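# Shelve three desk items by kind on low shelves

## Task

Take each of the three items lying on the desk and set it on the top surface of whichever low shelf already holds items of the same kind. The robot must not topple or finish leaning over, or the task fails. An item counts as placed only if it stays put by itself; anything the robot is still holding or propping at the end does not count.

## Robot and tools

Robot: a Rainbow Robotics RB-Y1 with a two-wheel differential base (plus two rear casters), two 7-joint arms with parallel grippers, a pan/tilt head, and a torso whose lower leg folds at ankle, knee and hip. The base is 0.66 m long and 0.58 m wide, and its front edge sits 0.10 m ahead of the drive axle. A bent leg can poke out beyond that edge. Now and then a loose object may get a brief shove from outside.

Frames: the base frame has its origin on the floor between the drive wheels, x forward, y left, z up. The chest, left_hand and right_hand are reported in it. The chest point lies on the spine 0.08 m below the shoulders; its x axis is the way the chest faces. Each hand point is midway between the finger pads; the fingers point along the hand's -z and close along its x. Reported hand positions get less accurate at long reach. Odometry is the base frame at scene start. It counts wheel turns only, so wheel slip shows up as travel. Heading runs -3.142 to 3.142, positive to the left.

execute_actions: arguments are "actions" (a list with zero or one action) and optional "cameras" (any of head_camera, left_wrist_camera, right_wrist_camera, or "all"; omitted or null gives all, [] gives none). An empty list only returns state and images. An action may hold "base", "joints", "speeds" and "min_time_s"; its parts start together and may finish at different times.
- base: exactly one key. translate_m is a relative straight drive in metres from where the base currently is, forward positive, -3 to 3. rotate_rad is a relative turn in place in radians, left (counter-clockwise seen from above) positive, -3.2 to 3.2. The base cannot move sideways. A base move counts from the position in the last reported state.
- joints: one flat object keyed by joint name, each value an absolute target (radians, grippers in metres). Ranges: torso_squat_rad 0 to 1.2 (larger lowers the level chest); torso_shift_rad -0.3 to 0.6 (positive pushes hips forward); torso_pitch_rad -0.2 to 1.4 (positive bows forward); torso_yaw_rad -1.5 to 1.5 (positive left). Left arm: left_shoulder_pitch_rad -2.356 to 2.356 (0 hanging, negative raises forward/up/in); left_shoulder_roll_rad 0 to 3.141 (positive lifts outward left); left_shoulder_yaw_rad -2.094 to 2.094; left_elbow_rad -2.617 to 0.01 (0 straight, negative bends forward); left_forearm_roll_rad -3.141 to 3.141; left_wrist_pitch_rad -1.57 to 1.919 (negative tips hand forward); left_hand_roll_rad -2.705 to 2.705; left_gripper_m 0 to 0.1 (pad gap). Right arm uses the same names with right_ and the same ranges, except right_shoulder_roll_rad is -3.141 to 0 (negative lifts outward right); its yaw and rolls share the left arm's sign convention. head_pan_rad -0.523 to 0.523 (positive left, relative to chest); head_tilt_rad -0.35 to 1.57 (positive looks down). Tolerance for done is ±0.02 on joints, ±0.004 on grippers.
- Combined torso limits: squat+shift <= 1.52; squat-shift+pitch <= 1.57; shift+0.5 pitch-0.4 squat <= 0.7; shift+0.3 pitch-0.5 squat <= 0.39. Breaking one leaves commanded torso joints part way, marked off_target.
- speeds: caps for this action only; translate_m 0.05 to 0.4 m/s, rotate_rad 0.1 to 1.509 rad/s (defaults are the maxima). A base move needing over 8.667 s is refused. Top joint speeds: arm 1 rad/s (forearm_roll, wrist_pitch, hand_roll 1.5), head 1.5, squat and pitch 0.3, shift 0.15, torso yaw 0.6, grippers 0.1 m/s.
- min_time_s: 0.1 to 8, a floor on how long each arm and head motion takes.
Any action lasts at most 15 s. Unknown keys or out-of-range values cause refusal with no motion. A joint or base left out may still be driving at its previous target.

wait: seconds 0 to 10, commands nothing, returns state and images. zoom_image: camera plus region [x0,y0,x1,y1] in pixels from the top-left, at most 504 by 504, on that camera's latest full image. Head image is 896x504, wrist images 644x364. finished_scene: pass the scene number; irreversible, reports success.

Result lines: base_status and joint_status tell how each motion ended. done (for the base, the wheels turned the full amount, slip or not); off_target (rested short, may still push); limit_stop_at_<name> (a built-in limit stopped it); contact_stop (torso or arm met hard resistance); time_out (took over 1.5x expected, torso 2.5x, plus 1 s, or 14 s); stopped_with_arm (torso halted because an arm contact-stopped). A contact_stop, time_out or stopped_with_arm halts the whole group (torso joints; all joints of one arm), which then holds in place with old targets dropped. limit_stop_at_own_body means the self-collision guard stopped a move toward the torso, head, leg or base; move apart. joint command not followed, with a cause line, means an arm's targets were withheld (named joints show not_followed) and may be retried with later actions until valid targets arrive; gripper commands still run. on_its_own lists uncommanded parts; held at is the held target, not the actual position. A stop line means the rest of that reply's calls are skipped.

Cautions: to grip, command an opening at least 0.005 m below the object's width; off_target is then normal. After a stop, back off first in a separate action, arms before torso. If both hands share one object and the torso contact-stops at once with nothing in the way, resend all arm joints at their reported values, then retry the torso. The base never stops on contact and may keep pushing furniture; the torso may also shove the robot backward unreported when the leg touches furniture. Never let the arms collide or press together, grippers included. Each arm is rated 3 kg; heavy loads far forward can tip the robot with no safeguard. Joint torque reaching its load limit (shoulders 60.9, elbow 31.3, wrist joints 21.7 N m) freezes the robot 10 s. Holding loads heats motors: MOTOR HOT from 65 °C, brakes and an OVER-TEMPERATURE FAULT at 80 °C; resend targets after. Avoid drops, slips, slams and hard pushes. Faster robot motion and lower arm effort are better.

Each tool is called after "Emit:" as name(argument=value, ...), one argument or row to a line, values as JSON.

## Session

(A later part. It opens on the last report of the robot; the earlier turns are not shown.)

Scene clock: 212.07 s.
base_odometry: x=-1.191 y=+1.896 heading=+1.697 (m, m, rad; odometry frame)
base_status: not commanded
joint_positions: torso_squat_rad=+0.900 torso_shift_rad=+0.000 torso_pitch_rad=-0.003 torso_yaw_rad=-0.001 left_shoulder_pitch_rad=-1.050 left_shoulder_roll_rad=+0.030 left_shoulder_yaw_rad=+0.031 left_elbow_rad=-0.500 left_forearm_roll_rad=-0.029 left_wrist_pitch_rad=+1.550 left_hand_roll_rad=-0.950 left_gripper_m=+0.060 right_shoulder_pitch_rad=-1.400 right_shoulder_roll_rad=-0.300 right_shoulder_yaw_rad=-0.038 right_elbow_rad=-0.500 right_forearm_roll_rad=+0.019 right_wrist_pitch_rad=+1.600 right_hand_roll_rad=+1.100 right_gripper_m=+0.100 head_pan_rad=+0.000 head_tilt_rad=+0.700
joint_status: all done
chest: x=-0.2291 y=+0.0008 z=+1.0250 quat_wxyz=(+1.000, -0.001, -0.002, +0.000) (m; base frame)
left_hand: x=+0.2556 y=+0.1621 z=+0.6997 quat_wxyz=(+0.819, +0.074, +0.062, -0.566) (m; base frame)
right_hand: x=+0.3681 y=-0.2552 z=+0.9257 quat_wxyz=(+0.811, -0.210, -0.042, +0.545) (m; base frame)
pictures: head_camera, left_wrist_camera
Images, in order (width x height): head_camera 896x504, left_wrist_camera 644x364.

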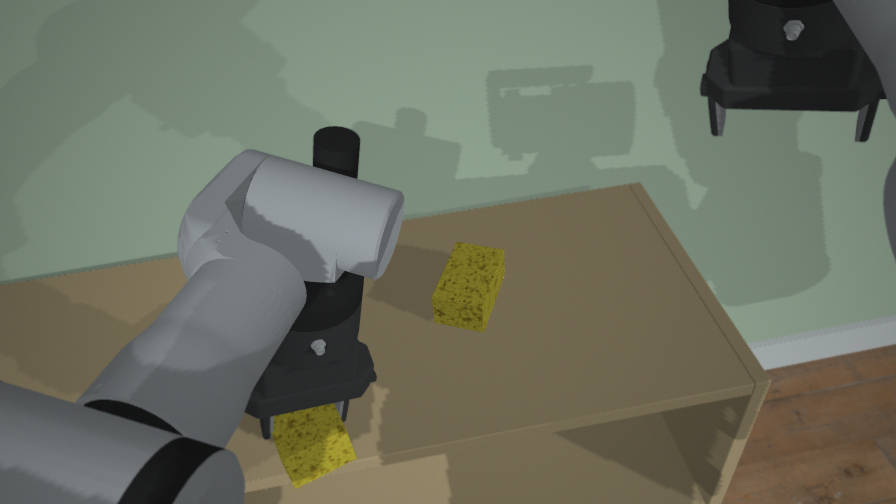

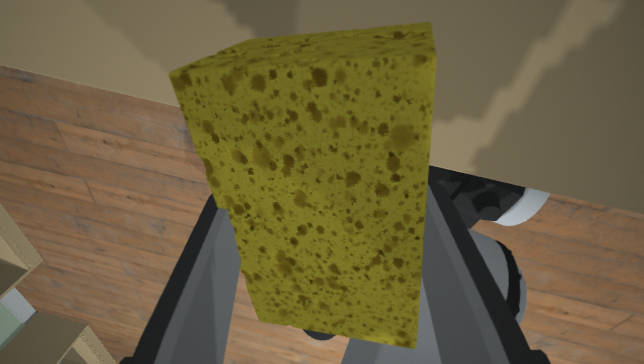

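Too near the edge; move forward.

Emit:
execute_actions(
  actions=[
    {"base":{"translate_m":0.13}},
  ],
  cameras=[],
)

Emit:
execute_actions(
  actions=[
    {"joints":{"left_gripper_m":0.1}},
  ],
  cameras=[],
)

Emit:
execute_actions(
  actions=[
    {"joints":{"left_shoulder_pitch_rad":-1.4}},
  ],
  cameras=["head_camera"],
)

Scene clock: 217.03 s.
base_odometry: x=-1.207 y=+2.024 heading=+1.699 (m, m, rad; odometry frame)
base_status: done
joint_positions: torso_squat_rad=+0.900 torso_shift_rad=+0.000 torso_pitch_rad=-0.003 torso_yaw_rad=-0.001 left_shoulder_pitch_rad=-1.050 left_shoulder_roll_rad=+0.030 left_shoulder_yaw_rad=+0.031 left_elbow_rad=-0.500 left_forearm_roll_rad=-0.029 left_wrist_pitch_rad=+1.550 left_hand_roll_rad=-0.950 left_gripper_m=+0.060 right_shoulder_pitch_rad=-1.400 right_shoulder_roll_rad=-0.300 right_shoulder_yaw_rad=-0.038 right_elbow_rad=-0.500 right_forearm_roll_rad=+0.019 right_wrist_pitch_rad=+1.600 right_hand_roll_rad=+1.100 right_gripper_m=+0.100 head_pan_rad=+0.000 head_tilt_rad=+0.700
joint_status: not commanded
chest: x=-0.2290 y=+0.0008 z=+1.0251 quat_wxyz=(+1.000, -0.001, -0.002, +0.000) (m; base frame)
left_hand: x=+0.2557 y=+0.1620 z=+0.6997 quat_wxyz=(+0.819, +0.074, +0.062, -0.566) (m; base frame)
right_hand: x=+0.3682 y=-0.2551 z=+0.9256 quat_wxyz=(+0.811, -0.210, -0.042, +0.545) (m; base frame)
pictures: none
No camera images: the call's "cameras" was empty. Leave "cameras" out to get every camera's image.

Scene clock: 218.10 s.
base_odometry: x=-1.207 y=+2.024 heading=+1.699 (m, m, rad; odometry frame)
base_status: not commanded
joint_positions: torso_squat_rad=+0.900 torso_shift_rad=+0.000 torso_pitch_rad=-0.003 torso_yaw_rad=-0.001 left_shoulder_pitch_rad=-1.050 left_shoulder_roll_rad=+0.030 left_shoulder_yaw_rad=+0.031 left_elbow_rad=-0.500 left_forearm_roll_rad=-0.029 left_wrist_pitch_rad=+1.550 left_hand_roll_rad=-0.950 left_gripper_m=+0.099 right_shoulder_pitch_rad=-1.400 right_shoulder_roll_rad=-0.300 right_shoulder_yaw_rad=-0.038 right_elbow_rad=-0.500 right_forearm_roll_rad=+0.019 right_wrist_pitch_rad=+1.600 right_hand_roll_rad=+1.100 right_gripper_m=+0.100 head_pan_rad=+0.000 head_tilt_rad=+0.700
joint_status: all done
chest: x=-0.2290 y=+0.0008 z=+1.0251 quat_wxyz=(+1.000, -0.001, -0.002, +0.000) (m; base frame)
left_hand: x=+0.2557 y=+0.1620 z=+0.6997 quat_wxyz=(+0.819, +0.074, +0.062, -0.566) (m; base frame)
right_hand: x=+0.3682 y=-0.2551 z=+0.9256 quat_wxyz=(+0.811, -0.210, -0.042, +0.545) (m; base frame)
pictures: none
No camera images: the call's "cameras" was empty. Leave "cameras" out to get every camera's image.

Scene clock: 219.07 s.
base_odometry: x=-1.207 y=+2.024 heading=+1.699 (m, m, rad; odometry frame)
base_status: not commanded
joint_positions: torso_squat_rad=+0.900 torso_shift_rad=+0.000 torso_pitch_rad=-0.003 torso_yaw_rad=-0.001 left_shoulder_pitch_rad=-1.400 left_shoulder_roll_rad=+0.030 left_shoulder_yaw_rad=+0.031 left_elbow_rad=-0.500 left_forearm_roll_rad=-0.029 left_wrist_pitch_rad=+1.550 left_hand_roll_rad=-0.950 left_gripper_m=+0.099 right_shoulder_pitch_rad=-1.400 right_shoulder_roll_rad=-0.300 right_shoulder_yaw_rad=-0.038 right_elbow_rad=-0.500 right_forearm_roll_rad=+0.019 right_wrist_pitch_rad=+1.600 right_hand_roll_rad=+1.100 right_gripper_m=+0.100 head_pan_rad=+0.000 head_tilt_rad=+0.700
joint_status: all done
chest: x=-0.2290 y=+0.0008 z=+1.0251 quat_wxyz=(+1.000, -0.001, -0.002, +0.000) (m; base frame)
left_hand: x=+0.3501 y=+0.0980 z=+0.8768 quat_wxyz=(+0.783, +0.169, -0.077, -0.593) (m; base frame)
right_hand: x=+0.3682 y=-0.2552 z=+0.9257 quat_wxyz=(+0.811, -0.210, -0.042, +0.545) (m; base frame)
pictures: head_camera
Images, in order (width x height): head_camera 896x504.

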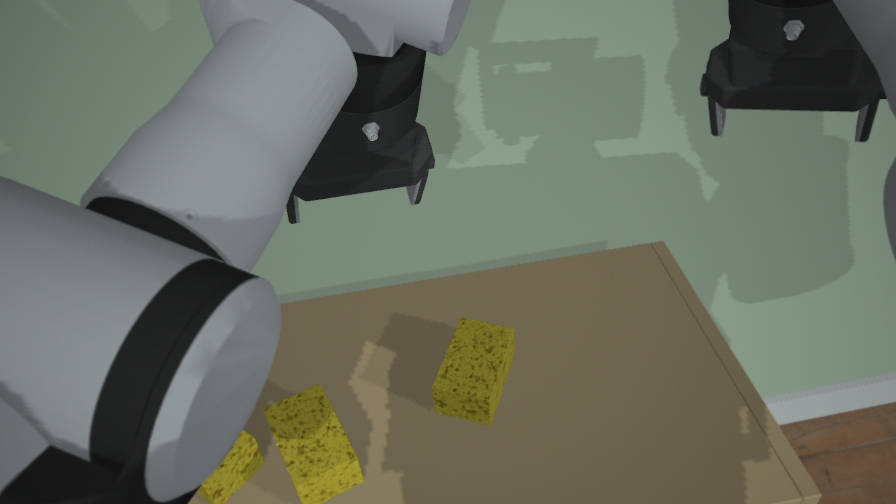

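Emit:
finished_scene(
  scene=2,
)

The scene is finished: the task was done.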